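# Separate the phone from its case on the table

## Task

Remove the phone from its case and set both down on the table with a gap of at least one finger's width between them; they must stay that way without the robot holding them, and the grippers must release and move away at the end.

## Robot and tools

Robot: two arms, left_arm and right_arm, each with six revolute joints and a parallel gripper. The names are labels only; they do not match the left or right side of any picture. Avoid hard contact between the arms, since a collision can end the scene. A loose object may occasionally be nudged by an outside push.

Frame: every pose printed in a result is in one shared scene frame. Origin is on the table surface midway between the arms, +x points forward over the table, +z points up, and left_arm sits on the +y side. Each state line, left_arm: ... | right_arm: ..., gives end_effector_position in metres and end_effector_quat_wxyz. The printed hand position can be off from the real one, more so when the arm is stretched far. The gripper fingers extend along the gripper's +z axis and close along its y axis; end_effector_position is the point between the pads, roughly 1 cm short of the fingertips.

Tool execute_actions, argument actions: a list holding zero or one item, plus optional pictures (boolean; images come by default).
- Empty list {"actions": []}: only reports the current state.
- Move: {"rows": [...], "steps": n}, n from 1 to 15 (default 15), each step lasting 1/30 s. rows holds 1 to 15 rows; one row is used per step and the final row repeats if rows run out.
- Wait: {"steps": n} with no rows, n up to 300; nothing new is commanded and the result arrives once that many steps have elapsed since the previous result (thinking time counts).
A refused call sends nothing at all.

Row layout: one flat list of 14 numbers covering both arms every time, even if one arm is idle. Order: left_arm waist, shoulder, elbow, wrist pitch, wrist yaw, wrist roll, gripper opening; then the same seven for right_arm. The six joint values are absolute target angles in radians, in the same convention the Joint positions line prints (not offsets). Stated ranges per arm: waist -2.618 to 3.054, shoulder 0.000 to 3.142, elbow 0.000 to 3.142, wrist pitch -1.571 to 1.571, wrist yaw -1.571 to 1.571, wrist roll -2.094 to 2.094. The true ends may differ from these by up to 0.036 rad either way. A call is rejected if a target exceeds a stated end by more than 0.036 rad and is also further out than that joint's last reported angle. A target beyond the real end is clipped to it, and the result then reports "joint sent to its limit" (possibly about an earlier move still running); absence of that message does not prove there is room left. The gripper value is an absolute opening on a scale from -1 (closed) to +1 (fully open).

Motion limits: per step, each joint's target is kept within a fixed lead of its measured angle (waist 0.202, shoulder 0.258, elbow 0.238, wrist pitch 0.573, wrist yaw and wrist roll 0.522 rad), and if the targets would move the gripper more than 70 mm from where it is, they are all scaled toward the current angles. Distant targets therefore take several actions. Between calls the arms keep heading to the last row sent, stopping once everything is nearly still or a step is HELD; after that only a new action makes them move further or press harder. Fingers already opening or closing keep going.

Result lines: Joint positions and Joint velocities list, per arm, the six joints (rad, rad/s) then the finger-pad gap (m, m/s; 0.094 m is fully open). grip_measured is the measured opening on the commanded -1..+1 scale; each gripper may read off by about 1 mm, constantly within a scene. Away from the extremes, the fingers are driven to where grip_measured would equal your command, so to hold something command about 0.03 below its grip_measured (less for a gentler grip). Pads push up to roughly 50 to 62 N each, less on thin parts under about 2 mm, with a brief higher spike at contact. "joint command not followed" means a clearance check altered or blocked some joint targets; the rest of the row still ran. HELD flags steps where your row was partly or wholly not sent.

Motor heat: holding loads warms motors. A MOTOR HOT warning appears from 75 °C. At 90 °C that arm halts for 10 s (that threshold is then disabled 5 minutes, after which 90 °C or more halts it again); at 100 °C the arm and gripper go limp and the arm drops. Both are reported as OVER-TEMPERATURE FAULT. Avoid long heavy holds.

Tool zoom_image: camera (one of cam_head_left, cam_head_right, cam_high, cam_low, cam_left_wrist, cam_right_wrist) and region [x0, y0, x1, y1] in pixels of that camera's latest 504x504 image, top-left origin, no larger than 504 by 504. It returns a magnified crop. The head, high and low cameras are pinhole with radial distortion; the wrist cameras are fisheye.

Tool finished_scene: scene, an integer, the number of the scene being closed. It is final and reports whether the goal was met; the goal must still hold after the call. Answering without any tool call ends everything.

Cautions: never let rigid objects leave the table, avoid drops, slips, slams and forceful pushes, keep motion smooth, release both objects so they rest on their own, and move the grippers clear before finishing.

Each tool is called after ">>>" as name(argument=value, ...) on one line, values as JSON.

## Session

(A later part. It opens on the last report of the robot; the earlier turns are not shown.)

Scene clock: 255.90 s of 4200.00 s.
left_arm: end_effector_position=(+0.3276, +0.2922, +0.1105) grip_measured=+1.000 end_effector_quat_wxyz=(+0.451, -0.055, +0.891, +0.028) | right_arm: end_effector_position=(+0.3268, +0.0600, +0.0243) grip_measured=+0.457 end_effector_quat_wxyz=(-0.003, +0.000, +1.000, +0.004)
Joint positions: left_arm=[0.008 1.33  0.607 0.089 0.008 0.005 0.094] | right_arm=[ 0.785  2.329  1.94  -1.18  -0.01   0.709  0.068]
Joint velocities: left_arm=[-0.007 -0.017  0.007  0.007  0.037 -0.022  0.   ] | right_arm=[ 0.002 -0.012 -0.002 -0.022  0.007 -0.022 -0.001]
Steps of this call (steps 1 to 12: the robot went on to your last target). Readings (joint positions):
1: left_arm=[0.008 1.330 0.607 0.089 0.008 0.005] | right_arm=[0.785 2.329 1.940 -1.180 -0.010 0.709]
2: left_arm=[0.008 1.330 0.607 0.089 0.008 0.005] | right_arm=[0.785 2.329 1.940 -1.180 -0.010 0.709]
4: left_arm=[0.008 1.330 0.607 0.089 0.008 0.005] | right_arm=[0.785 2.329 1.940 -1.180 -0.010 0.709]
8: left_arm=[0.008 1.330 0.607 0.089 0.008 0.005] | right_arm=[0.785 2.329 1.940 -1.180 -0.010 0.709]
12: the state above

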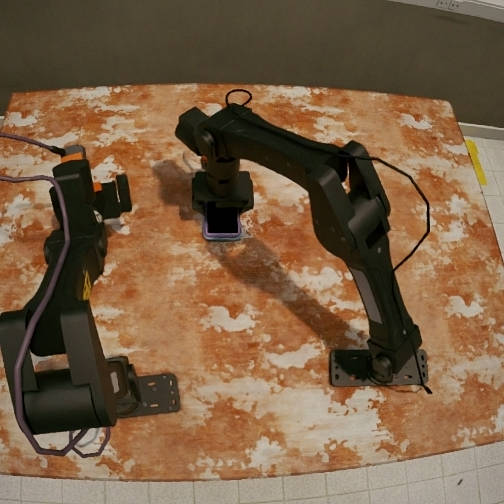

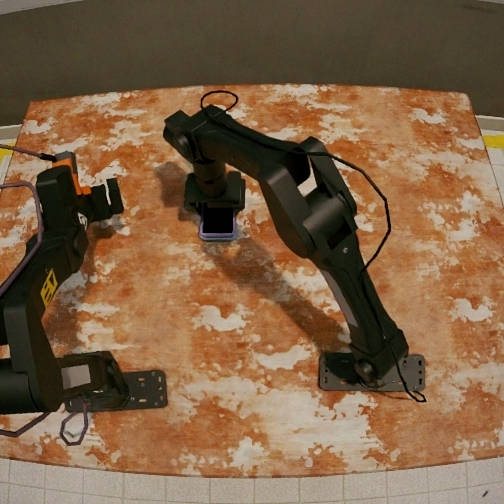

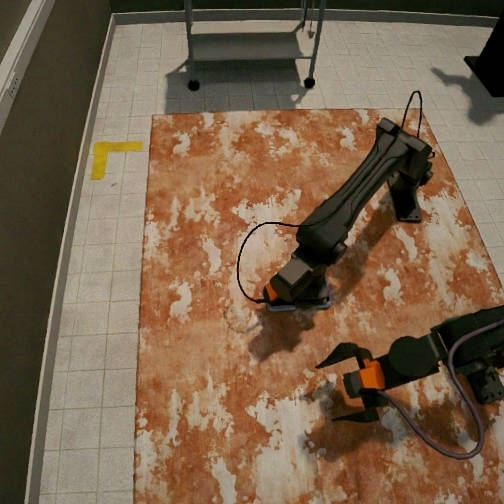

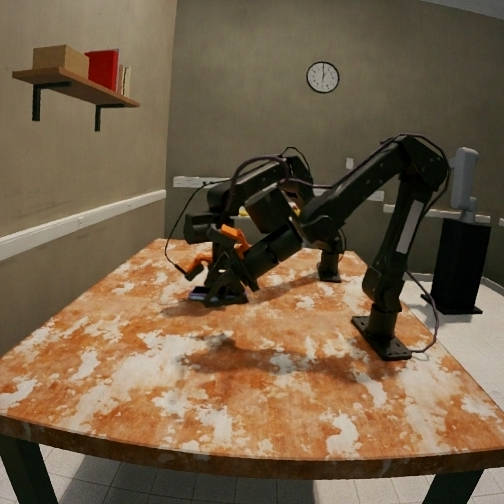

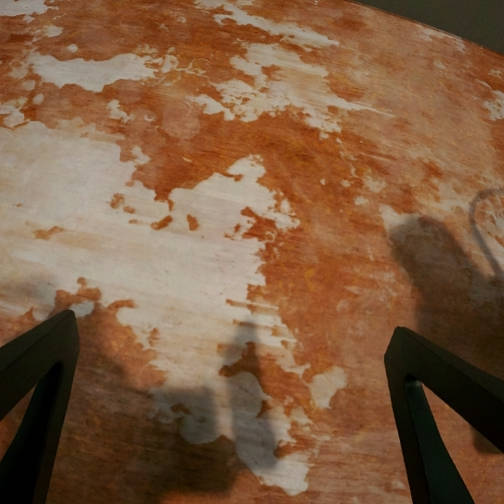

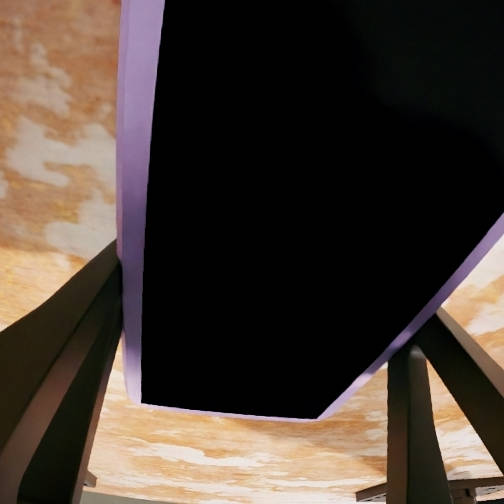

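>>> execute_actions(actions=[{"rows": [[0.0,1.30,0.59,0.10,0,0,1,0.790,2.33,1.95,-1.180,0,0.715,0.44],[0.0,1.30,0.59,0.10,0,0,1,0.790,2.33,1.97,-1.186,0,0.715,0.44],[0.0,1.30,0.59,0.10,0,0,1,0.790,2.33,1.985,-1.194,0,0.715,0.44],[0.0,1.30,0.59,0.10,0,0,1,0.790,2.33,1.995,-1.203,0,0.715,0.44],[0.0,1.30,0.59,0.10,0,0,1,0.790,2.33,2.005,-1.212,0,0.715,0.44],[0.0,1.30,0.59,0.10,0,0,1,0.790,2.33,2.015,-1.221,0,0.715,0.44],[0.0,1.30,0.59,0.10,0,0,1,0.790,2.33,2.025,-1.230,0,0.715,0.44],[0.0,1.30,0.59,0.10,0,0,1,0.790,2.33,2.035,-1.239,0,0.715,0.44],[0.0,1.30,0.59,0.10,0,0,1,0.790,2.33,2.045,-1.248,0,0.715,0.44],[0.0,1.30,0.59,0.10,0,0,1,0.790,2.33,2.055,-1.257,0,0.715,0.44],[0.0,1.30,0.59,0.10,0,0,1,0.790,2.33,2.063,-1.266,0,0.715,0.44],[0.0,1.30,0.59,0.10,0,0,1,0.790,2.33,2.070,-1.274,0,0.715,0.44],[0.0,1.30,0.59,0.10,0,0,1,0.790,2.33,2.075,-1.280,0,0.715,0.44]], "steps": 15}], pictures=false)

>>> execute_actions(actions=[{"rows": [[0.0,1.30,0.59,0.10,0,0,1,0.780,2.315,2.04,-1.278,0,0.73,0.44],[0.0,1.30,0.59,0.10,0,0,1,0.770,2.303,2.025,-1.272,0,0.755,0.44],[0.0,1.30,0.59,0.10,0,0,1,0.758,2.291,2.010,-1.265,0,0.785,0.44],[0.0,1.30,0.59,0.10,0,0,1,0.745,2.279,1.993,-1.257,0,0.82,0.44],[0.0,1.30,0.59,0.10,0,0,1,0.731,2.267,1.976,-1.249,0,0.855,0.44],[0.0,1.30,0.59,0.10,0,0,1,0.717,2.255,1.959,-1.241,0,0.89,0.44],[0.0,1.30,0.59,0.10,0,0,1,0.703,2.243,1.942,-1.233,0,0.925,0.44],[0.0,1.30,0.59,0.10,0,0,1,0.689,2.231,1.925,-1.225,0,0.96,0.44],[0.0,1.30,0.59,0.10,0,0,1,0.675,2.220,1.908,-1.217,0,0.995,0.44],[0.0,1.30,0.59,0.10,0,0,1,0.661,2.210,1.891,-1.209,0,1.03,0.44],[0.0,1.30,0.59,0.10,0,0,1,0.647,2.200,1.874,-1.201,0,1.065,0.44],[0.0,1.30,0.59,0.10,0,0,1,0.634,2.192,1.857,-1.194,0,1.10,0.44],[0.0,1.30,0.59,0.10,0,0,1,0.622,2.186,1.840,-1.188,0,1.13,0.44],[0.0,1.30,0.59,0.10,0,0,1,0.613,2.182,1.825,-1.183,0,1.155,0.44],[0.0,1.30,0.59,0.10,0,0,1,0.606,2.180,1.812,-1.180,0,1.175,0.44]], "steps": 15}], pictures=false)

>>> execute_actions(actions=[{"rows": [[-0.02,1.30,0.59,0.10,0,0,1,0.606,2.180,1.812,-1.180,0,1.175,0.44],[-0.06,1.305,0.59,0.10,0,0,1,0.606,2.180,1.812,-1.180,0,1.175,0.44],[-0.11,1.31,0.59,0.10,0,0,1,0.606,2.180,1.812,-1.180,0,1.175,0.44],[-0.17,1.315,0.59,0.10,0,0,1,0.606,2.180,1.812,-1.180,0,1.175,0.44],[-0.23,1.32,0.59,0.10,0,0,1,0.606,2.180,1.812,-1.180,0,1.175,0.44],[-0.30,1.325,0.59,0.10,0,0,1,0.606,2.180,1.812,-1.180,0,1.175,0.44],[-0.37,1.33,0.59,0.10,0,0,1,0.606,2.180,1.812,-1.180,0,1.175,0.44],[-0.44,1.335,0.59,0.10,0,0,1,0.606,2.180,1.812,-1.180,0,1.175,0.44],[-0.51,1.34,0.59,0.10,0,0,1,0.606,2.180,1.812,-1.180,0,1.175,0.44],[-0.57,1.345,0.59,0.10,0,0,1,0.606,2.180,1.812,-1.180,0,1.175,0.44],[-0.63,1.35,0.59,0.10,0,0,1,0.606,2.180,1.812,-1.180,0,1.175,0.44],[-0.68,1.35,0.59,0.10,0,0,1,0.606,2.180,1.812,-1.180,0,1.175,0.44],[-0.715,1.35,0.59,0.10,0,0,1,0.606,2.180,1.812,-1.180,0,1.175,0.44],[-0.74,1.35,0.59,0.10,0,0,1,0.606,2.180,1.812,-1.180,0,1.175,0.44],[-0.752,1.35,0.59,0.10,0,0,1,0.606,2.180,1.812,-1.180,0,1.175,0.44]], "steps": 15}], pictures=false)

>>> execute_actions(actions=[{"steps": 20}])

Scene clock: 336.00 s of 4200.00 s.
left_arm: end_effector_position=(+0.3276, +0.2922, +0.1105) grip_measured=+1.000 end_effector_quat_wxyz=(+0.451, -0.055, +0.891, +0.028) | right_arm: end_effector_position=(+0.3308, +0.0635, +0.0402) grip_measured=+0.456 end_effector_quat_wxyz=(-0.002, +0.000, +1.000, +0.005)
Joint positions: left_arm=[0.008 1.33  0.607 0.089 0.008 0.005 0.094] | right_arm=[ 0.785  2.344  2.028 -1.252 -0.01   0.709  0.068]
Joint velocities: left_arm=[-0.017 -0.002 -0.002 -0.007 -0.007 -0.037  0.   ] | right_arm=[-0.012  0.002  0.115 -0.066  0.007  0.022  0.   ]
Steps of this call (steps 1 to 15: the robot went on to your last target; steps 16 to 100: nothing new was sent; then 76.27 s passed at rest; steps 101 to 115: all 15 steps of this action). Readings (joint positions):
101: left_arm=[0.008 1.330 0.607 0.089 0.008 0.005] | right_arm=[0.785 2.329 1.940 -1.180 -0.010 0.709]
102: left_arm=[0.008 1.330 0.607 0.089 0.008 0.005] | right_arm=[0.785 2.329 1.941 -1.181 -0.010 0.709]
104: left_arm=[0.008 1.330 0.607 0.089 0.008 0.005] | right_arm=[0.785 2.329 1.950 -1.189 -0.010 0.709]
108: left_arm=[0.008 1.330 0.607 0.089 0.008 0.005] | right_arm=[0.785 2.334 1.977 -1.212 -0.010 0.709]
115: the state above

Scene clock: 336.50 s of 4200.00 s.
left_arm: end_effector_position=(+0.3276, +0.2922, +0.1105) grip_measured=+1.000 end_effector_quat_wxyz=(+0.451, -0.055, +0.891, +0.028) | right_arm: end_effector_position=(+0.3514, -0.0131, +0.0475) grip_measured=+0.456 end_effector_quat_wxyz=(-0.006, +0.252, +0.968, +0.001)
Joint positions: left_arm=[0.008 1.33  0.607 0.089 0.008 0.005 0.094] | right_arm=[ 0.617  2.221  1.85  -1.208 -0.01   1.051  0.068]
Joint velocities: left_arm=[ 0.007 -0.017  0.007 -0.081 -0.007 -0.007  0.   ] | right_arm=[-0.374 -0.222 -0.403  0.154  0.022  0.784  0.   ]
Steps of this call (steps 1 to 15: all 15 steps of this action). Readings (joint positions):
1: left_arm=[0.008 1.330 0.607 0.089 0.008 0.005] | right_arm=[0.785 2.344 2.029 -1.253 -0.010 0.711]
2: left_arm=[0.008 1.330 0.607 0.089 0.008 0.005] | right_arm=[0.785 2.343 2.029 -1.255 -0.010 0.717]
4: left_arm=[0.008 1.330 0.607 0.089 0.008 0.005] | right_arm=[0.780 2.340 2.022 -1.253 -0.011 0.744]
8: left_arm=[0.008 1.330 0.607 0.089 0.008 0.005] | right_arm=[0.738 2.300 1.961 -1.244 -0.014 0.838]
15: the state above

Scene clock: 337.00 s of 4200.00 s.
left_arm: end_effector_position=(+0.2651, +0.0257, +0.1125) grip_measured=+1.000 end_effector_quat_wxyz=(+0.434, +0.266, +0.849, -0.138) | right_arm: end_effector_position=(+0.3533, -0.0218, +0.0429) grip_measured=+0.456 end_effector_quat_wxyz=(-0.005, +0.315, +0.949, -0.002)
Joint positions: left_arm=[-0.725  1.33   0.607  0.099  0.009  0.002  0.094] | right_arm=[ 0.599  2.214  1.821 -1.187 -0.005  1.164  0.068]
Joint velocities: left_arm=[-0.789  0.002  0.002  0.037  0.11  -0.022  0.   ] | right_arm=[-0.012  0.012 -0.007 -0.007  0.037 -0.007 -0.001]
Steps of this call (steps 1 to 15: all 15 steps of this action). Readings (joint positions):
1: left_arm=[0.005 1.330 0.607 0.089 0.006 0.005] | right_arm=[0.606 2.216 1.840 -1.205 -0.007 1.075]
2: left_arm=[-0.005 1.330 0.607 0.089 0.001 0.004] | right_arm=[0.599 2.214 1.833 -1.204 -0.005 1.094]
4: left_arm=[-0.066 1.330 0.607 0.090 -0.010 0.002] | right_arm=[0.594 2.214 1.824 -1.200 -0.003 1.121]
8: left_arm=[-0.315 1.330 0.607 0.095 -0.013 0.002] | right_arm=[0.599 2.214 1.821 -1.194 -0.005 1.149]
15: the state above

Scene clock: 337.67 s of 4200.00 s.
left_arm: end_effector_position=(+0.2583, +0.0161, +0.1125) grip_measured=+1.000 end_effector_quat_wxyz=(+0.432, +0.279, +0.845, -0.144) | right_arm: end_effector_position=(+0.3536, -0.0216, +0.0429) grip_measured=+0.456 end_effector_quat_wxyz=(-0.005, +0.317, +0.948, -0.002)
Joint positions: left_arm=[-0.757  1.33   0.607  0.099  0.008  0.002  0.094] | right_arm=[ 0.599  2.214  1.821 -1.186 -0.005  1.168  0.068]
Joint velocities: left_arm=[ 0.002 -0.007  0.002  0.051 -0.007 -0.037  0.   ] | right_arm=[-0.017 -0.007 -0.002  0.007  0.022 -0.022 -0.   ]
Steps of this call (steps 1 to 20: the robot went on to your last target). Readings (joint positions):
1: left_arm=[-0.746 1.330 0.607 0.099 0.013 0.002] | right_arm=[0.599 2.214 1.821 -1.187 -0.005 1.165]
2: left_arm=[-0.755 1.330 0.607 0.099 0.014 0.002] | right_arm=[0.599 2.214 1.821 -1.187 -0.005 1.165]
4: left_arm=[-0.757 1.330 0.607 0.099 0.012 0.002] | right_arm=[0.599 2.214 1.821 -1.187 -0.005 1.166]
8: left_arm=[-0.757 1.330 0.607 0.099 0.009 0.002] | right_arm=[0.599 2.214 1.821 -1.186 -0.005 1.167]
20: the state above

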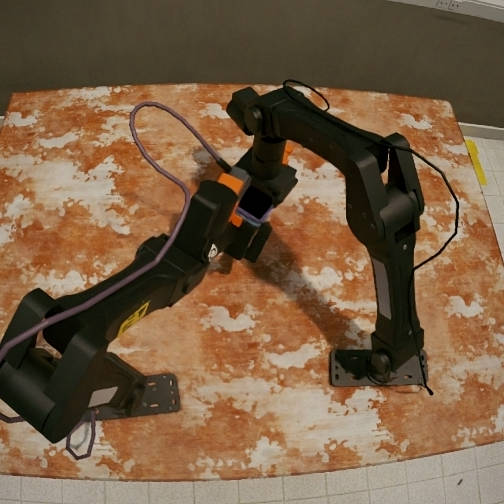

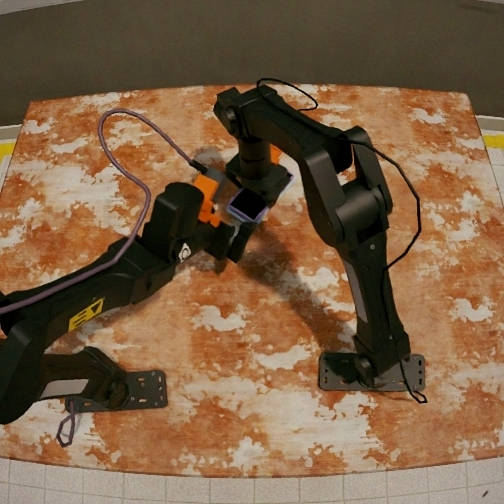

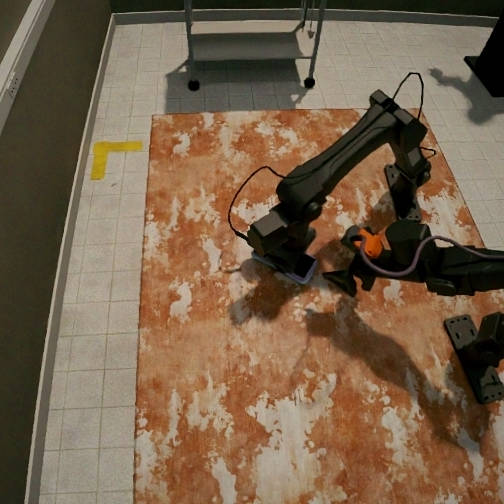

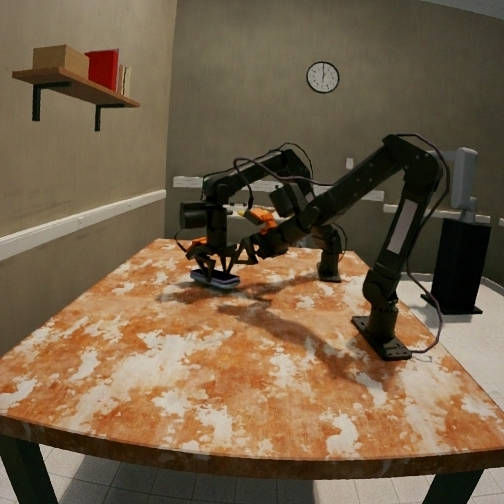

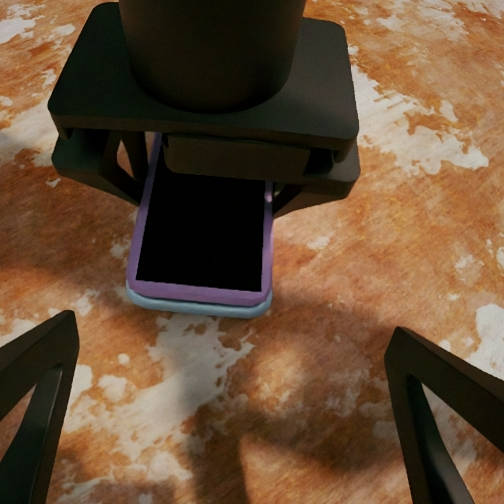

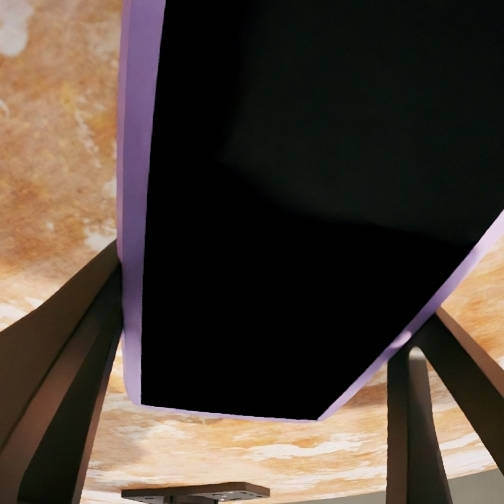

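>>> execute_actions(actions=[{"rows": [[-0.745,1.36,0.592,0.11,0,0,1,0.606,2.180,1.806,-1.175,0,1.175,0.44],[-0.735,1.38,0.595,0.125,0,0,1,0.606,2.180,1.800,-1.169,0,1.175,0.44],[-0.728,1.40,0.600,0.14,0,0,1,0.606,2.180,1.794,-1.163,0,1.175,0.44],[-0.722,1.43,0.605,0.16,0,0,1,0.606,2.180,1.788,-1.157,0,1.175,0.44],[-0.72,1.46,0.610,0.185,0,0,1,0.606,2.180,1.782,-1.151,0,1.175,0.44],[-0.72,1.49,0.615,0.21,0,0,1,0.606,2.180,1.776,-1.145,0,1.175,0.44],[-0.72,1.52,0.620,0.235,0,0,1,0.606,2.180,1.770,-1.139,0,1.175,0.44],[-0.72,1.55,0.625,0.26,0,0,1,0.606,2.180,1.765,-1.133,0,1.175,0.44],[-0.72,1.58,0.630,0.285,0,0,1,0.606,2.180,1.760,-1.127,0,1.175,0.44],[-0.72,1.61,0.635,0.31,0,0,1,0.606,2.180,1.755,-1.121,0,1.175,0.44],[-0.72,1.64,0.640,0.335,0,0,1,0.606,2.180,1.751,-1.115,0,1.175,0.44],[-0.72,1.665,0.645,0.355,0,0,1,0.606,2.180,1.747,-1.110,0,1.175,0.44],[-0.72,1.685,0.650,0.37,0,0,1,0.606,2.180,1.744,-1.106,0,1.175,0.44],[-0.72,1.70,0.655,0.38,0,0,1,0.606,2.180,1.741,-1.103,0,1.175,0.44],[-0.72,1.71,0.660,0.39,0,0,1,0.606,2.180,1.739,-1.100,0,1.175,0.44]], "steps": 15}], pictures=false)

>>> execute_actions(actions=[{"steps": 20}])

Scene clock: 359.07 s of 4200.00 s.
left_arm: end_effector_position=(+0.2800, +0.0159, +0.0238) grip_measured=+1.000 end_effector_quat_wxyz=(+0.374, +0.274, +0.878, -0.118) | right_arm: end_effector_position=(+0.3495, -0.0237, +0.0270) grip_measured=+0.456 end_effector_quat_wxyz=(-0.007, +0.317, +0.948, -0.003)
Joint positions: left_arm=[-0.726  1.682  0.617  0.301  0.005  0.002  0.094] | right_arm=[ 0.599  2.214  1.756 -1.128 -0.007  1.168  0.068]
Joint velocities: left_arm=[-0.002  0.515  0.134  0.388  0.022 -0.022  0.   ] | right_arm=[ 0.002 -0.002 -0.051  0.139 -0.051  0.022 -0.001]
Steps of this call (steps 1 to 15: the robot went on to your last target; steps 16 to 100: nothing new was sent; then 17.57 s passed at rest; steps 101 to 115: all 15 steps of this action). Readings (joint positions):
101: left_arm=[-0.756 1.332 0.607 0.100 0.008 0.002] | right_arm=[0.599 2.214 1.821 -1.186 -0.005 1.168]
102: left_arm=[-0.755 1.337 0.607 0.104 0.008 0.002] | right_arm=[0.599 2.214 1.821 -1.185 -0.005 1.168]
104: left_arm=[-0.743 1.365 0.607 0.123 0.008 0.002] | right_arm=[0.599 2.214 1.814 -1.176 -0.005 1.168]
108: left_arm=[-0.726 1.480 0.607 0.185 0.005 0.002] | right_arm=[0.599 2.214 1.787 -1.157 -0.005 1.168]
115: the state above

Scene clock: 359.73 s of 4200.00 s.
left_arm: end_effector_position=(+0.2940, +0.0063, +0.0355) grip_measured=+1.000 end_effector_quat_wxyz=(+0.406, +0.270, +0.864, -0.128) | right_arm: end_effector_position=(+0.3496, -0.0235, +0.0266) grip_measured=+0.456 end_effector_quat_wxyz=(-0.007, +0.317, +0.948, -0.003)
Joint positions: left_arm=[-0.726  1.705  0.635  0.378  0.005  0.002  0.094] | right_arm=[ 0.599  2.214  1.755 -1.126 -0.007  1.168  0.068]
Joint velocities: left_arm=[-0.007 -0.017  0.002 -0.007 -0.066 -0.007  0.   ] | right_arm=[ 0.007 -0.007  0.007 -0.081 -0.037 -0.037 -0.   ]
Steps of this call (steps 1 to 20: the robot went on to your last target). Readings (joint positions):
1: left_arm=[-0.726 1.696 0.621 0.312 0.005 0.002] | right_arm=[0.599 2.214 1.755 -1.126 -0.007 1.168]
2: left_arm=[-0.726 1.703 0.624 0.322 0.005 0.002] | right_arm=[0.599 2.214 1.755 -1.126 -0.007 1.168]
4: left_arm=[-0.726 1.705 0.627 0.338 0.005 0.002] | right_arm=[0.599 2.214 1.755 -1.126 -0.007 1.168]
8: left_arm=[-0.726 1.705 0.634 0.366 0.005 0.002] | right_arm=[0.599 2.214 1.755 -1.126 -0.007 1.168]
20: the state above

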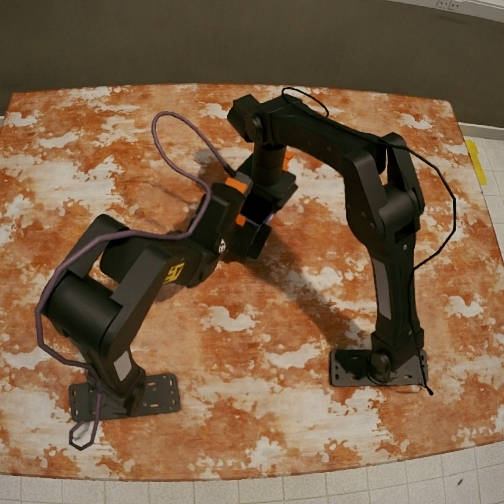

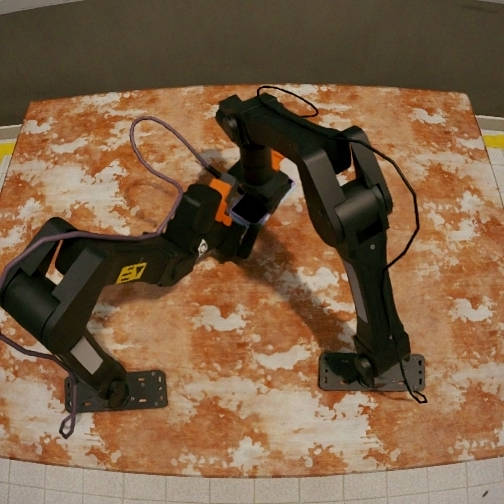

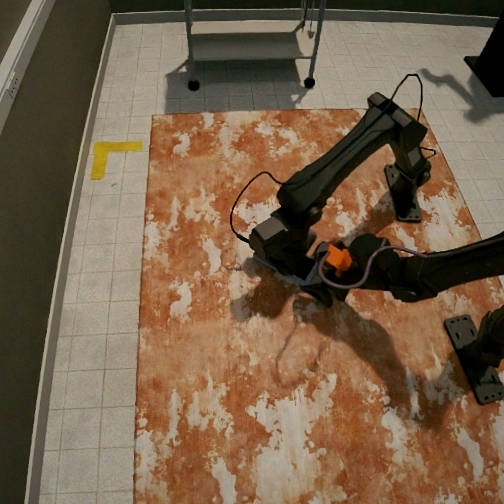

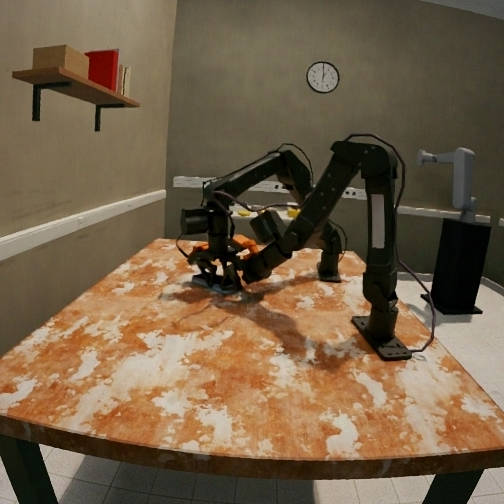

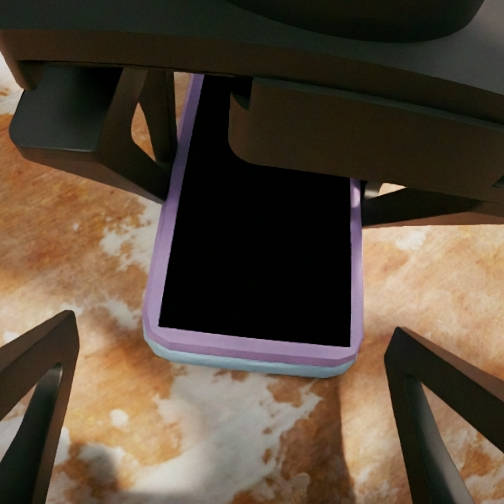

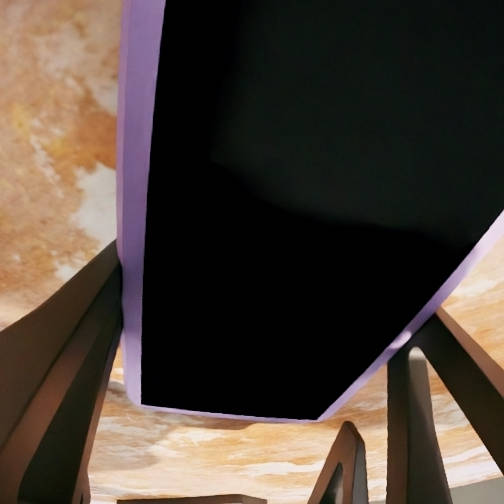

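>>> execute_actions(actions=[{"rows": [[-0.73,1.71,0.663,0.397,0,0,1,0.606,2.180,1.745,-1.115,0,1.175,0.44],[-0.738,1.712,0.666,0.404,0,0,1,0.606,2.180,1.745,-1.115,0,1.175,0.44],[-0.744,1.716,0.668,0.411,0,0,1,0.606,2.180,1.745,-1.115,0,1.175,0.44],[-0.748,1.722,0.670,0.417,0,0,1,0.606,2.180,1.745,-1.115,0,1.175,0.44],[-0.748,1.728,0.671,0.423,0,0,1,0.606,2.180,1.745,-1.115,0,1.175,0.44],[-0.748,1.735,0.672,0.429,0,0,1,0.606,2.180,1.745,-1.115,0,1.175,0.44],[-0.748,1.742,0.673,0.435,0,0,1,0.606,2.180,1.745,-1.115,0,1.175,0.44],[-0.748,1.749,0.674,0.441,0,0,1,0.606,2.180,1.745,-1.115,0,1.175,0.44],[-0.748,1.756,0.675,0.446,0,0,1,0.606,2.180,1.745,-1.115,0,1.175,0.44],[-0.748,1.763,0.676,0.451,0,0,1,0.606,2.180,1.745,-1.115,0,1.175,0.44],[-0.748,1.770,0.677,0.456,0,0,1,0.606,2.180,1.745,-1.115,0,1.175,0.44],[-0.748,1.777,0.678,0.461,0,0,1,0.606,2.180,1.745,-1.115,0,1.175,0.44],[-0.748,1.784,0.679,0.466,0,0,1,0.606,2.180,1.745,-1.115,0,1.175,0.44],[-0.748,1.791,0.680,0.471,0,0,1,0.606,2.180,1.745,-1.115,0,1.175,0.44],[-0.748,1.798,0.681,0.476,0,0,1,0.606,2.180,1.745,-1.115,0,1.175,0.44]], "steps": 15}], pictures=false)

>>> execute_actions(actions=[{"rows": [[-0.748,1.804,0.682,0.481,0,0,1,0.606,2.180,1.745,-1.115,0,1.175,0.44],[-0.748,1.810,0.683,0.485,0,0,1,0.606,2.180,1.745,-1.115,0,1.175,0.44],[-0.748,1.815,0.684,0.489,0,0,1,0.606,2.180,1.745,-1.115,0,1.175,0.44],[-0.748,1.820,0.685,0.492,0,0,1,0.606,2.180,1.745,-1.115,0,1.175,0.44],[-0.748,1.824,0.685,0.495,0,0,1,0.606,2.180,1.745,-1.115,0,1.175,0.44],[-0.748,1.827,0.685,0.495,0,0,1,0.606,2.180,1.745,-1.115,0,1.175,0.44],[-0.748,1.830,0.685,0.495,0,0,1,0.606,2.180,1.745,-1.115,0,1.175,0.44]], "steps": 15}], pictures=false)

>>> execute_actions(actions=[{"steps": 12}])

Scene clock: 392.37 s of 4200.00 s.
left_arm: end_effector_position=(+0.2998, -0.0053, +0.0294) grip_measured=+1.000 end_effector_quat_wxyz=(+0.415, +0.275, +0.857, -0.134) | right_arm: end_effector_position=(+0.3496, -0.0235, +0.0266) grip_measured=+0.456 end_effector_quat_wxyz=(-0.007, +0.317, +0.948, -0.003)
Joint positions: left_arm=[-0.741  1.769  0.653  0.447  0.004  0.002  0.094] | right_arm=[ 0.599  2.214  1.755 -1.126 -0.007  1.168  0.068]
Joint velocities: left_arm=[-0.007  0.212  0.022  0.066 -0.037 -0.066  0.   ] | right_arm=[ 0.007 -0.007  0.007 -0.051  0.007 -0.095  0.   ]
Steps of this call (steps 1 to 15: the robot went on to your last target; steps 16 to 100: nothing new was sent; then 28.80 s passed at rest; steps 101 to 115: all 15 steps of this action). Readings (joint positions):
101: left_arm=[-0.726 1.705 0.635 0.380 0.005 0.002] | right_arm=[0.599 2.214 1.755 -1.126 -0.007 1.168]
102: left_arm=[-0.726 1.705 0.635 0.381 0.005 0.002] | right_arm=[0.599 2.214 1.755 -1.126 -0.007 1.168]
104: left_arm=[-0.730 1.705 0.635 0.388 0.004 0.002] | right_arm=[0.599 2.214 1.755 -1.126 -0.007 1.168]
108: left_arm=[-0.741 1.717 0.642 0.409 0.004 0.002] | right_arm=[0.599 2.214 1.755 -1.126 -0.007 1.168]
115: the state above

Scene clock: 392.87 s of 4200.00 s.
left_arm: end_effector_position=(+0.3019, -0.0068, +0.0190) grip_measured=+1.000 end_effector_quat_wxyz=(+0.412, +0.275, +0.859, -0.133) | right_arm: end_effector_position=(+0.3496, -0.0235, +0.0266) grip_measured=+0.456 end_effector_quat_wxyz=(-0.007, +0.317, +0.948, -0.003)
Joint positions: left_arm=[-0.741  1.814  0.657  0.481  0.004  0.002  0.094] | right_arm=[ 0.599  2.214  1.755 -1.126 -0.007  1.168  0.068]
Joint velocities: left_arm=[-0.002 -0.002 -0.002 -0.007  0.007  0.022  0.   ] | right_arm=[ 0.002 -0.017  0.002 -0.051 -0.022  0.022 -0.001]
Steps of this call (steps 1 to 15: all 15 steps of this action). Readings (joint positions):
1: left_arm=[-0.741 1.776 0.653 0.451 0.004 0.002] | right_arm=[0.599 2.214 1.755 -1.126 -0.007 1.168]
2: left_arm=[-0.741 1.783 0.654 0.455 0.004 0.002] | right_arm=[0.599 2.214 1.755 -1.126 -0.007 1.168]
4: left_arm=[-0.741 1.796 0.655 0.462 0.004 0.002] | right_arm=[0.599 2.214 1.755 -1.126 -0.007 1.168]
8: left_arm=[-0.741 1.812 0.657 0.474 0.004 0.002] | right_arm=[0.599 2.214 1.755 -1.126 -0.007 1.168]
15: the state above

Scene clock: 393.27 s of 4200.00 s.
left_arm: end_effector_position=(+0.3022, -0.0070, +0.0194) grip_measured=+1.000 end_effector_quat_wxyz=(+0.413, +0.275, +0.858, -0.133) | right_arm: end_effector_position=(+0.3496, -0.0235, +0.0266) grip_measured=+0.456 end_effector_quat_wxyz=(-0.007, +0.317, +0.948, -0.003)
Joint positions: left_arm=[-0.741  1.814  0.657  0.484  0.004  0.002  0.094] | right_arm=[ 0.599  2.214  1.755 -1.126 -0.007  1.168  0.068]
Joint velocities: left_arm=[-0.007  0.002 -0.017 -0.022 -0.007 -0.022  0.   ] | right_arm=[-0.007  0.002 -0.037 -0.007  0.007  0.022  0.001]
Steps of this call (steps 1 to 12: the robot went on to your last target). Readings (joint positions):
1: left_arm=[-0.741 1.814 0.657 0.482 0.004 0.002] | right_arm=[0.599 2.214 1.755 -1.126 -0.007 1.168]
2: left_arm=[-0.741 1.814 0.657 0.483 0.004 0.002] | right_arm=[0.599 2.214 1.755 -1.126 -0.007 1.168]
4: left_arm=[-0.741 1.814 0.657 0.483 0.004 0.002] | right_arm=[0.599 2.214 1.755 -1.126 -0.007 1.168]
8: left_arm=[-0.741 1.814 0.657 0.484 0.004 0.002] | right_arm=[0.599 2.214 1.755 -1.126 -0.007 1.168]
12: the state above

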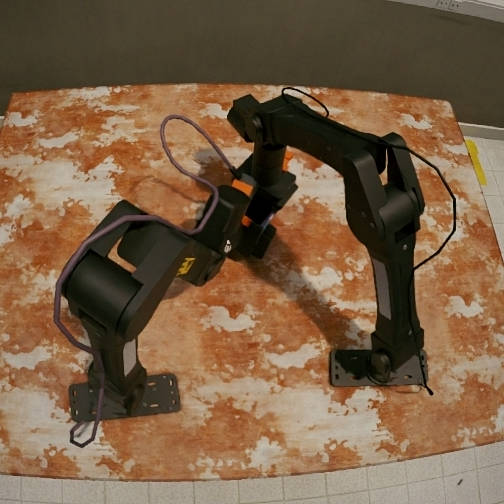

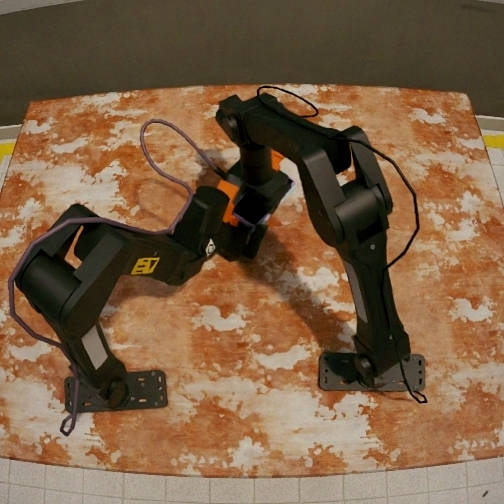

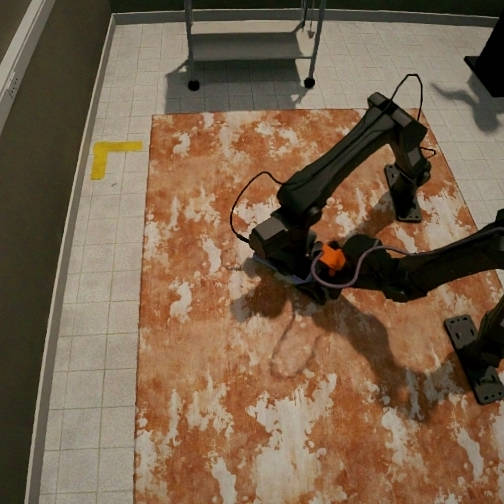

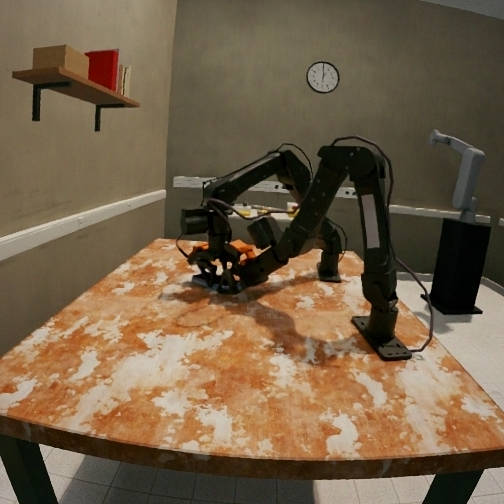

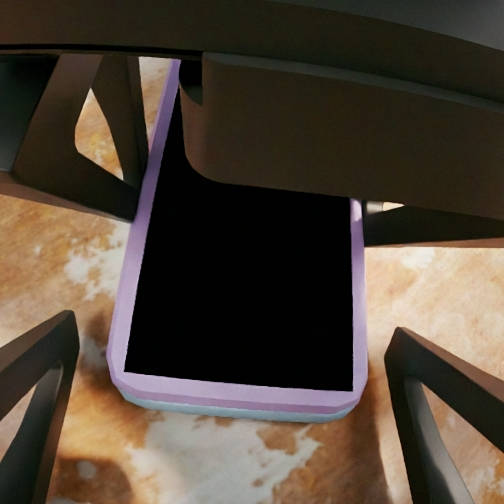

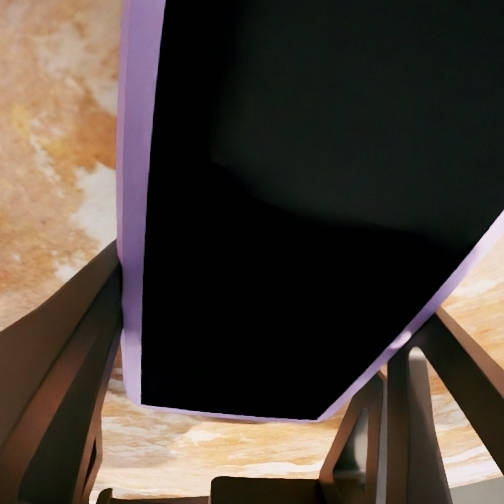

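>>> execute_actions(actions=[{"rows": [[-0.748,1.834,0.685,0.495,0,0,1,0.606,2.180,1.745,-1.115,0,1.175,0.44],[-0.748,1.838,0.685,0.495,0,0,0.95,0.606,2.180,1.745,-1.115,0,1.175,0.44],[-0.748,1.841,0.685,0.495,0,0,0.90,0.606,2.180,1.745,-1.115,0,1.175,0.44],[-0.748,1.843,0.685,0.495,0,0,0.85,0.606,2.180,1.745,-1.115,0,1.175,0.44],[-0.748,1.843,0.685,0.495,0,0,0.80,0.606,2.180,1.745,-1.115,0,1.175,0.44],[-0.748,1.843,0.685,0.495,0,0,0.75,0.606,2.180,1.745,-1.115,0,1.175,0.44],[-0.748,1.843,0.685,0.495,0,0,0.70,0.606,2.180,1.745,-1.115,0,1.175,0.44],[-0.748,1.843,0.685,0.495,0,0,0.66,0.606,2.180,1.745,-1.115,0,1.175,0.44],[-0.748,1.843,0.685,0.495,0,0,0.62,0.606,2.180,1.745,-1.115,0,1.175,0.44],[-0.748,1.843,0.685,0.495,0,0,0.59,0.606,2.180,1.745,-1.115,0,1.175,0.44],[-0.748,1.843,0.685,0.495,0,0,0.57,0.606,2.180,1.745,-1.115,0,1.175,0.44],[-0.748,1.843,0.685,0.495,0,0,0.55,0.606,2.180,1.745,-1.115,0,1.175,0.44],[-0.748,1.843,0.685,0.495,0,0,0.53,0.606,2.180,1.745,-1.115,0,1.175,0.44],[-0.748,1.843,0.685,0.495,0,0,0.52,0.606,2.180,1.745,-1.115,0,1.175,0.44],[-0.748,1.843,0.685,0.495,0,0,0.51,0.606,2.180,1.745,-1.115,0,1.175,0.44]], "steps": 15}], pictures=false)

>>> execute_actions(actions=[{"steps": 12}])

Scene clock: 416.23 s of 4200.00 s.
left_arm: end_effector_position=(+0.3022, -0.0074, +0.0197) grip_measured=+0.518 end_effector_quat_wxyz=(+0.413, +0.275, +0.858, -0.133) | right_arm: end_effector_position=(+0.3496, -0.0235, +0.0266) grip_measured=+0.456 end_effector_quat_wxyz=(-0.007, +0.317, +0.948, -0.003)
Joint positions: left_arm=[-0.742  1.814  0.657  0.485  0.004  0.002  0.071] | right_arm=[ 0.599  2.214  1.755 -1.126 -0.007  1.169  0.068]
Joint velocities: left_arm=[-0.007  0.022  0.012  0.066  0.007  0.066 -0.008] | right_arm=[-0.017 -0.002  0.002  0.007 -0.051 -0.11   0.   ]
Steps of this call (steps 1 to 15: the robot went on to your last target; steps 16 to 100: nothing new was sent; then 19.13 s passed at rest; steps 101 to 115: all 15 steps of this action). Readings (joint positions):
101: left_arm=[-0.741 1.814 0.657 0.484 0.004 0.002] | right_arm=[0.599 2.214 1.755 -1.126 -0.007 1.168]
102: left_arm=[-0.741 1.814 0.657 0.484 0.004 0.002] | right_arm=[0.599 2.214 1.755 -1.126 -0.007 1.168]
104: left_arm=[-0.741 1.814 0.657 0.484 0.004 0.002] | right_arm=[0.599 2.214 1.755 -1.126 -0.007 1.168]
108: left_arm=[-0.741 1.814 0.657 0.484 0.004 0.002] | right_arm=[0.599 2.214 1.755 -1.126 -0.007 1.168]
115: the state above

Scene clock: 416.63 s of 4200.00 s.
left_arm: end_effector_position=(+0.3022, -0.0074, +0.0197) grip_measured=+0.515 end_effector_quat_wxyz=(+0.413, +0.275, +0.858, -0.133) | right_arm: end_effector_position=(+0.3496, -0.0235, +0.0266) grip_measured=+0.456 end_effector_quat_wxyz=(-0.007, +0.317, +0.948, -0.003)
Joint positions: left_arm=[-0.742  1.814  0.657  0.485  0.004  0.002  0.071] | right_arm=[ 0.599  2.214  1.755 -1.126 -0.007  1.169  0.068]
Joint velocities: left_arm=[-0.002  0.007 -0.007  0.037  0.066  0.037 -0.001] | right_arm=[ 0.002 -0.012  0.007 -0.081 -0.022 -0.037 -0.001]
Steps of this call (steps 1 to 12: the robot went on to your last target). Readings (joint positions):
1: left_arm=[-0.742 1.814 0.657 0.485 0.004 0.002] | right_arm=[0.599 2.214 1.755 -1.126 -0.007 1.169]
2: left_arm=[-0.742 1.814 0.657 0.485 0.004 0.002] | right_arm=[0.599 2.214 1.755 -1.126 -0.007 1.169]
4: left_arm=[-0.742 1.814 0.657 0.485 0.004 0.002] | right_arm=[0.599 2.214 1.755 -1.126 -0.007 1.169]
8: left_arm=[-0.742 1.814 0.657 0.485 0.004 0.002] | right_arm=[0.599 2.214 1.755 -1.126 -0.007 1.169]
12: the state above

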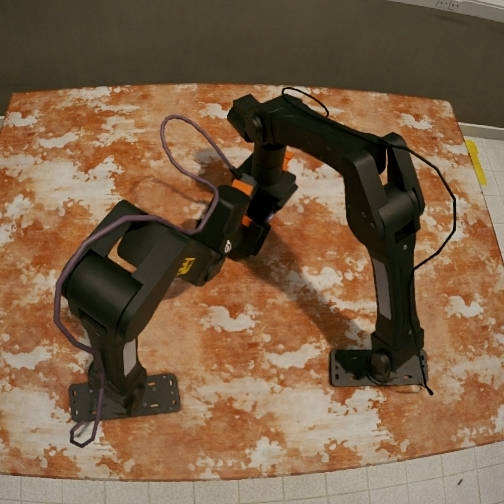

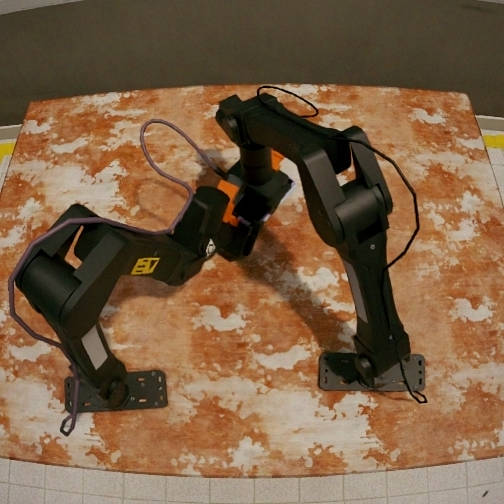

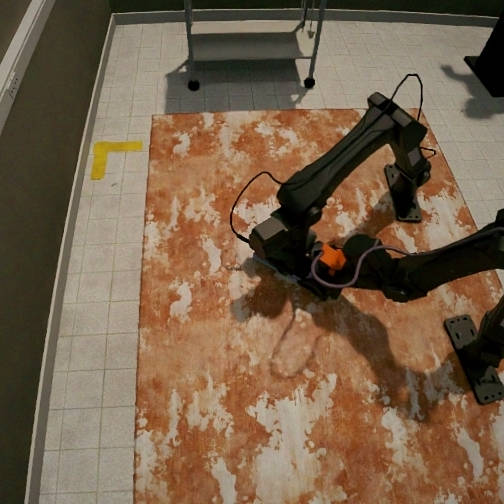

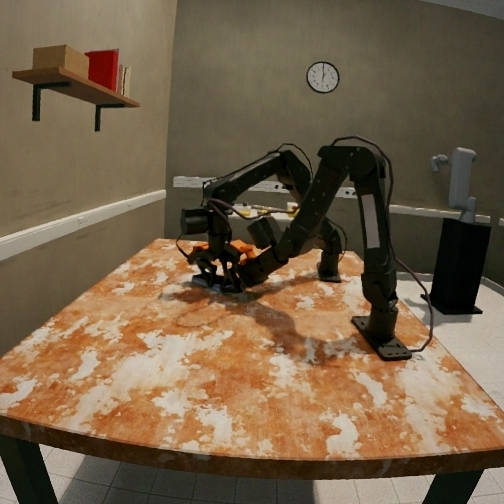

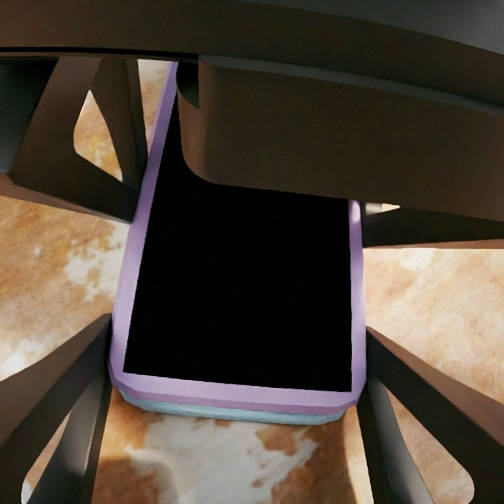

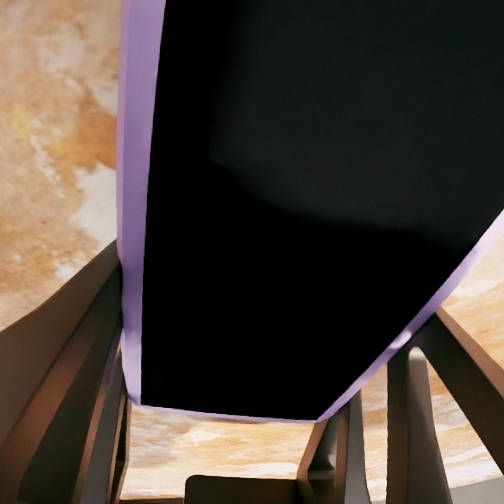

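>>> execute_actions(actions=[{"rows": [[-0.748,1.843,0.685,0.495,0,0,0.50,0.606,2.180,1.765,-1.122,0,1.175,0.44],[-0.748,1.843,0.685,0.495,0,0,0.50,0.606,2.180,1.780,-1.128,0,1.175,0.44],[-0.748,1.843,0.685,0.495,0,0,0.50,0.606,2.180,1.792,-1.134,0,1.175,0.44],[-0.748,1.843,0.685,0.495,0,0,0.50,0.606,2.180,1.800,-1.140,0,1.175,0.44],[-0.748,1.843,0.685,0.495,0,0,0.50,0.606,2.180,1.808,-1.146,0,1.175,0.44],[-0.748,1.843,0.685,0.495,0,0,0.50,0.606,2.180,1.816,-1.152,0,1.175,0.44],[-0.748,1.843,0.685,0.495,0,0,0.50,0.606,2.180,1.824,-1.158,0,1.175,0.44],[-0.748,1.843,0.685,0.495,0,0,0.50,0.606,2.180,1.832,-1.164,0,1.175,0.44],[-0.748,1.843,0.685,0.495,0,0,0.50,0.606,2.180,1.840,-1.170,0,1.175,0.44],[-0.748,1.843,0.685,0.495,0,0,0.50,0.606,2.180,1.848,-1.176,0,1.175,0.44],[-0.748,1.843,0.685,0.495,0,0,0.50,0.606,2.180,1.856,-1.182,0,1.175,0.44],[-0.748,1.843,0.685,0.495,0,0,0.50,0.606,2.180,1.864,-1.188,0,1.175,0.44],[-0.748,1.843,0.685,0.495,0,0,0.50,0.606,2.180,1.872,-1.194,0,1.175,0.44],[-0.748,1.843,0.685,0.495,0,0,0.50,0.606,2.180,1.880,-1.200,0,1.175,0.44],[-0.748,1.843,0.685,0.495,0,0,0.50,0.606,2.180,1.888,-1.206,0,1.175,0.44]], "steps": 15}], pictures=false)

>>> execute_actions(actions=[{"steps": 15}])

Scene clock: 438.00 s of 4200.00 s.
left_arm: end_effector_position=(+0.3095, -0.0099, +0.0290) grip_measured=+0.505 end_effector_quat_wxyz=(+0.433, +0.269, +0.850, -0.135) | right_arm: end_effector_position=(+0.3572, -0.0251, +0.0421) grip_measured=+0.456 end_effector_quat_wxyz=(+0.007, +0.316, +0.949, -0.008)
Joint positions: left_arm=[-0.742  1.814  0.662  0.523 -0.008 -0.     0.071] | right_arm=[ 0.599  2.214  1.817 -1.177  0.022  1.166  0.068]
Joint velocities: left_arm=[-0.027  0.012  0.042  0.095 -0.11   0.037 -0.   ] | right_arm=[-0.002  0.007  0.188 -0.139  0.168 -0.022  0.   ]
Steps of this call (steps 1 to 15: the robot went on to your last target; steps 16 to 100: nothing new was sent; then 17.53 s passed at rest; steps 101 to 115: all 15 steps of this action). Readings (joint positions):
101: left_arm=[-0.742 1.814 0.657 0.485 0.004 0.002] | right_arm=[0.599 2.214 1.755 -1.126 -0.007 1.169]
102: left_arm=[-0.742 1.814 0.657 0.485 0.004 0.002] | right_arm=[0.599 2.214 1.755 -1.126 -0.007 1.169]
104: left_arm=[-0.742 1.814 0.657 0.485 0.004 0.002] | right_arm=[0.599 2.214 1.755 -1.126 -0.007 1.169]
108: left_arm=[-0.742 1.814 0.657 0.494 0.003 0.001] | right_arm=[0.599 2.214 1.771 -1.140 -0.002 1.169]
115: the state above

Scene clock: 438.50 s of 4200.00 s.
left_arm: end_effector_position=(+0.3125, -0.0110, +0.0326) grip_measured=+0.505 end_effector_quat_wxyz=(+0.440, +0.267, +0.847, -0.134) | right_arm: end_effector_position=(+0.3598, -0.0263, +0.0463) grip_measured=+0.456 end_effector_quat_wxyz=(+0.014, +0.315, +0.949, -0.011)
Joint positions: left_arm=[-0.742  1.814  0.667  0.532 -0.013 -0.     0.071] | right_arm=[ 0.599  2.214  1.834 -1.189  0.035  1.164  0.068]
Joint velocities: left_arm=[ 0.012 -0.007 -0.002 -0.022 -0.022 -0.007  0.   ] | right_arm=[-0.012  0.007  0.002 -0.007 -0.051 -0.007  0.001]
Steps of this call (steps 1 to 15: the robot went on to your last target). Readings (joint positions):
1: left_arm=[-0.742 1.814 0.664 0.526 -0.010 -0.000] | right_arm=[0.599 2.214 1.824 -1.181 0.027 1.165]
2: left_arm=[-0.742 1.814 0.666 0.529 -0.011 -0.000] | right_arm=[0.599 2.214 1.829 -1.184 0.031 1.165]
4: left_arm=[-0.742 1.814 0.667 0.532 -0.013 -0.000] | right_arm=[0.599 2.214 1.833 -1.188 0.035 1.164]
8: left_arm=[-0.742 1.814 0.667 0.532 -0.013 -0.000] | right_arm=[0.599 2.214 1.834 -1.189 0.035 1.164]
15: the state above

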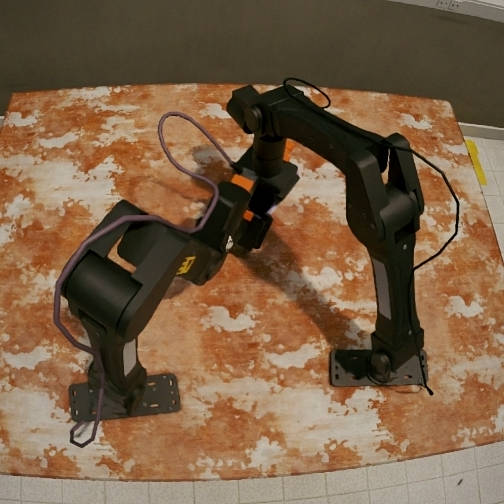

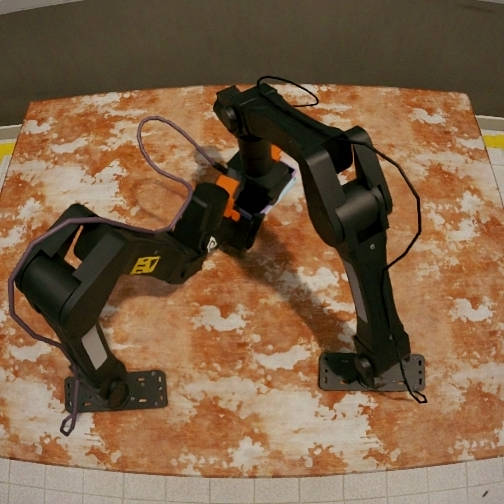

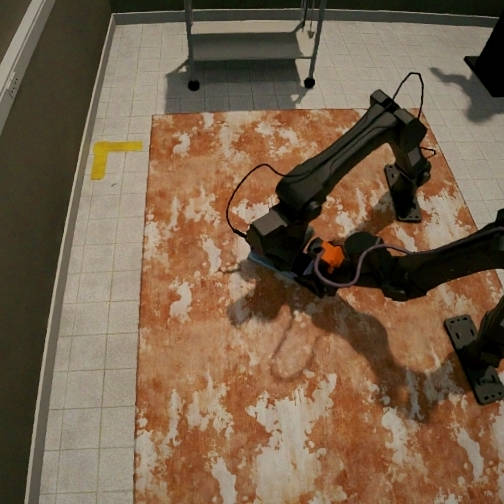

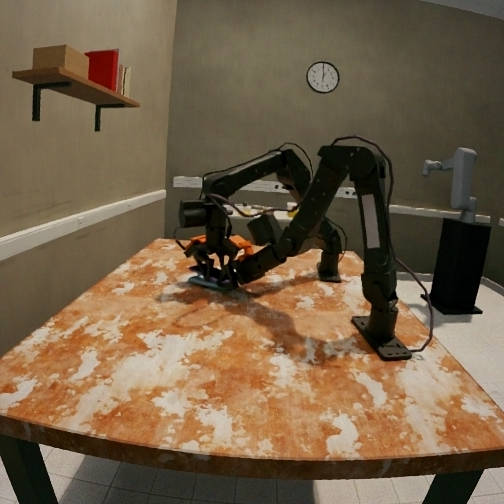

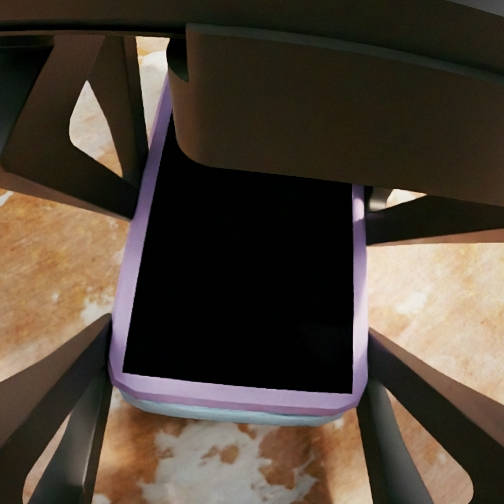

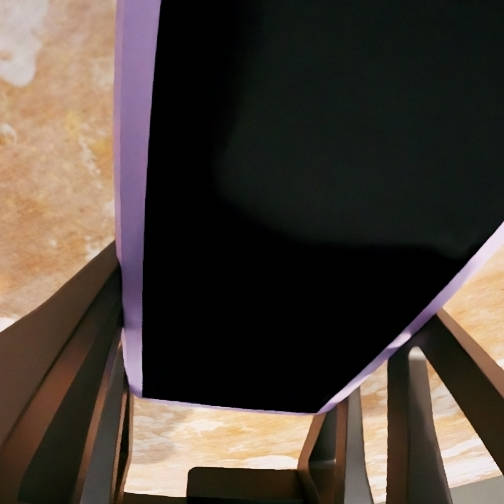

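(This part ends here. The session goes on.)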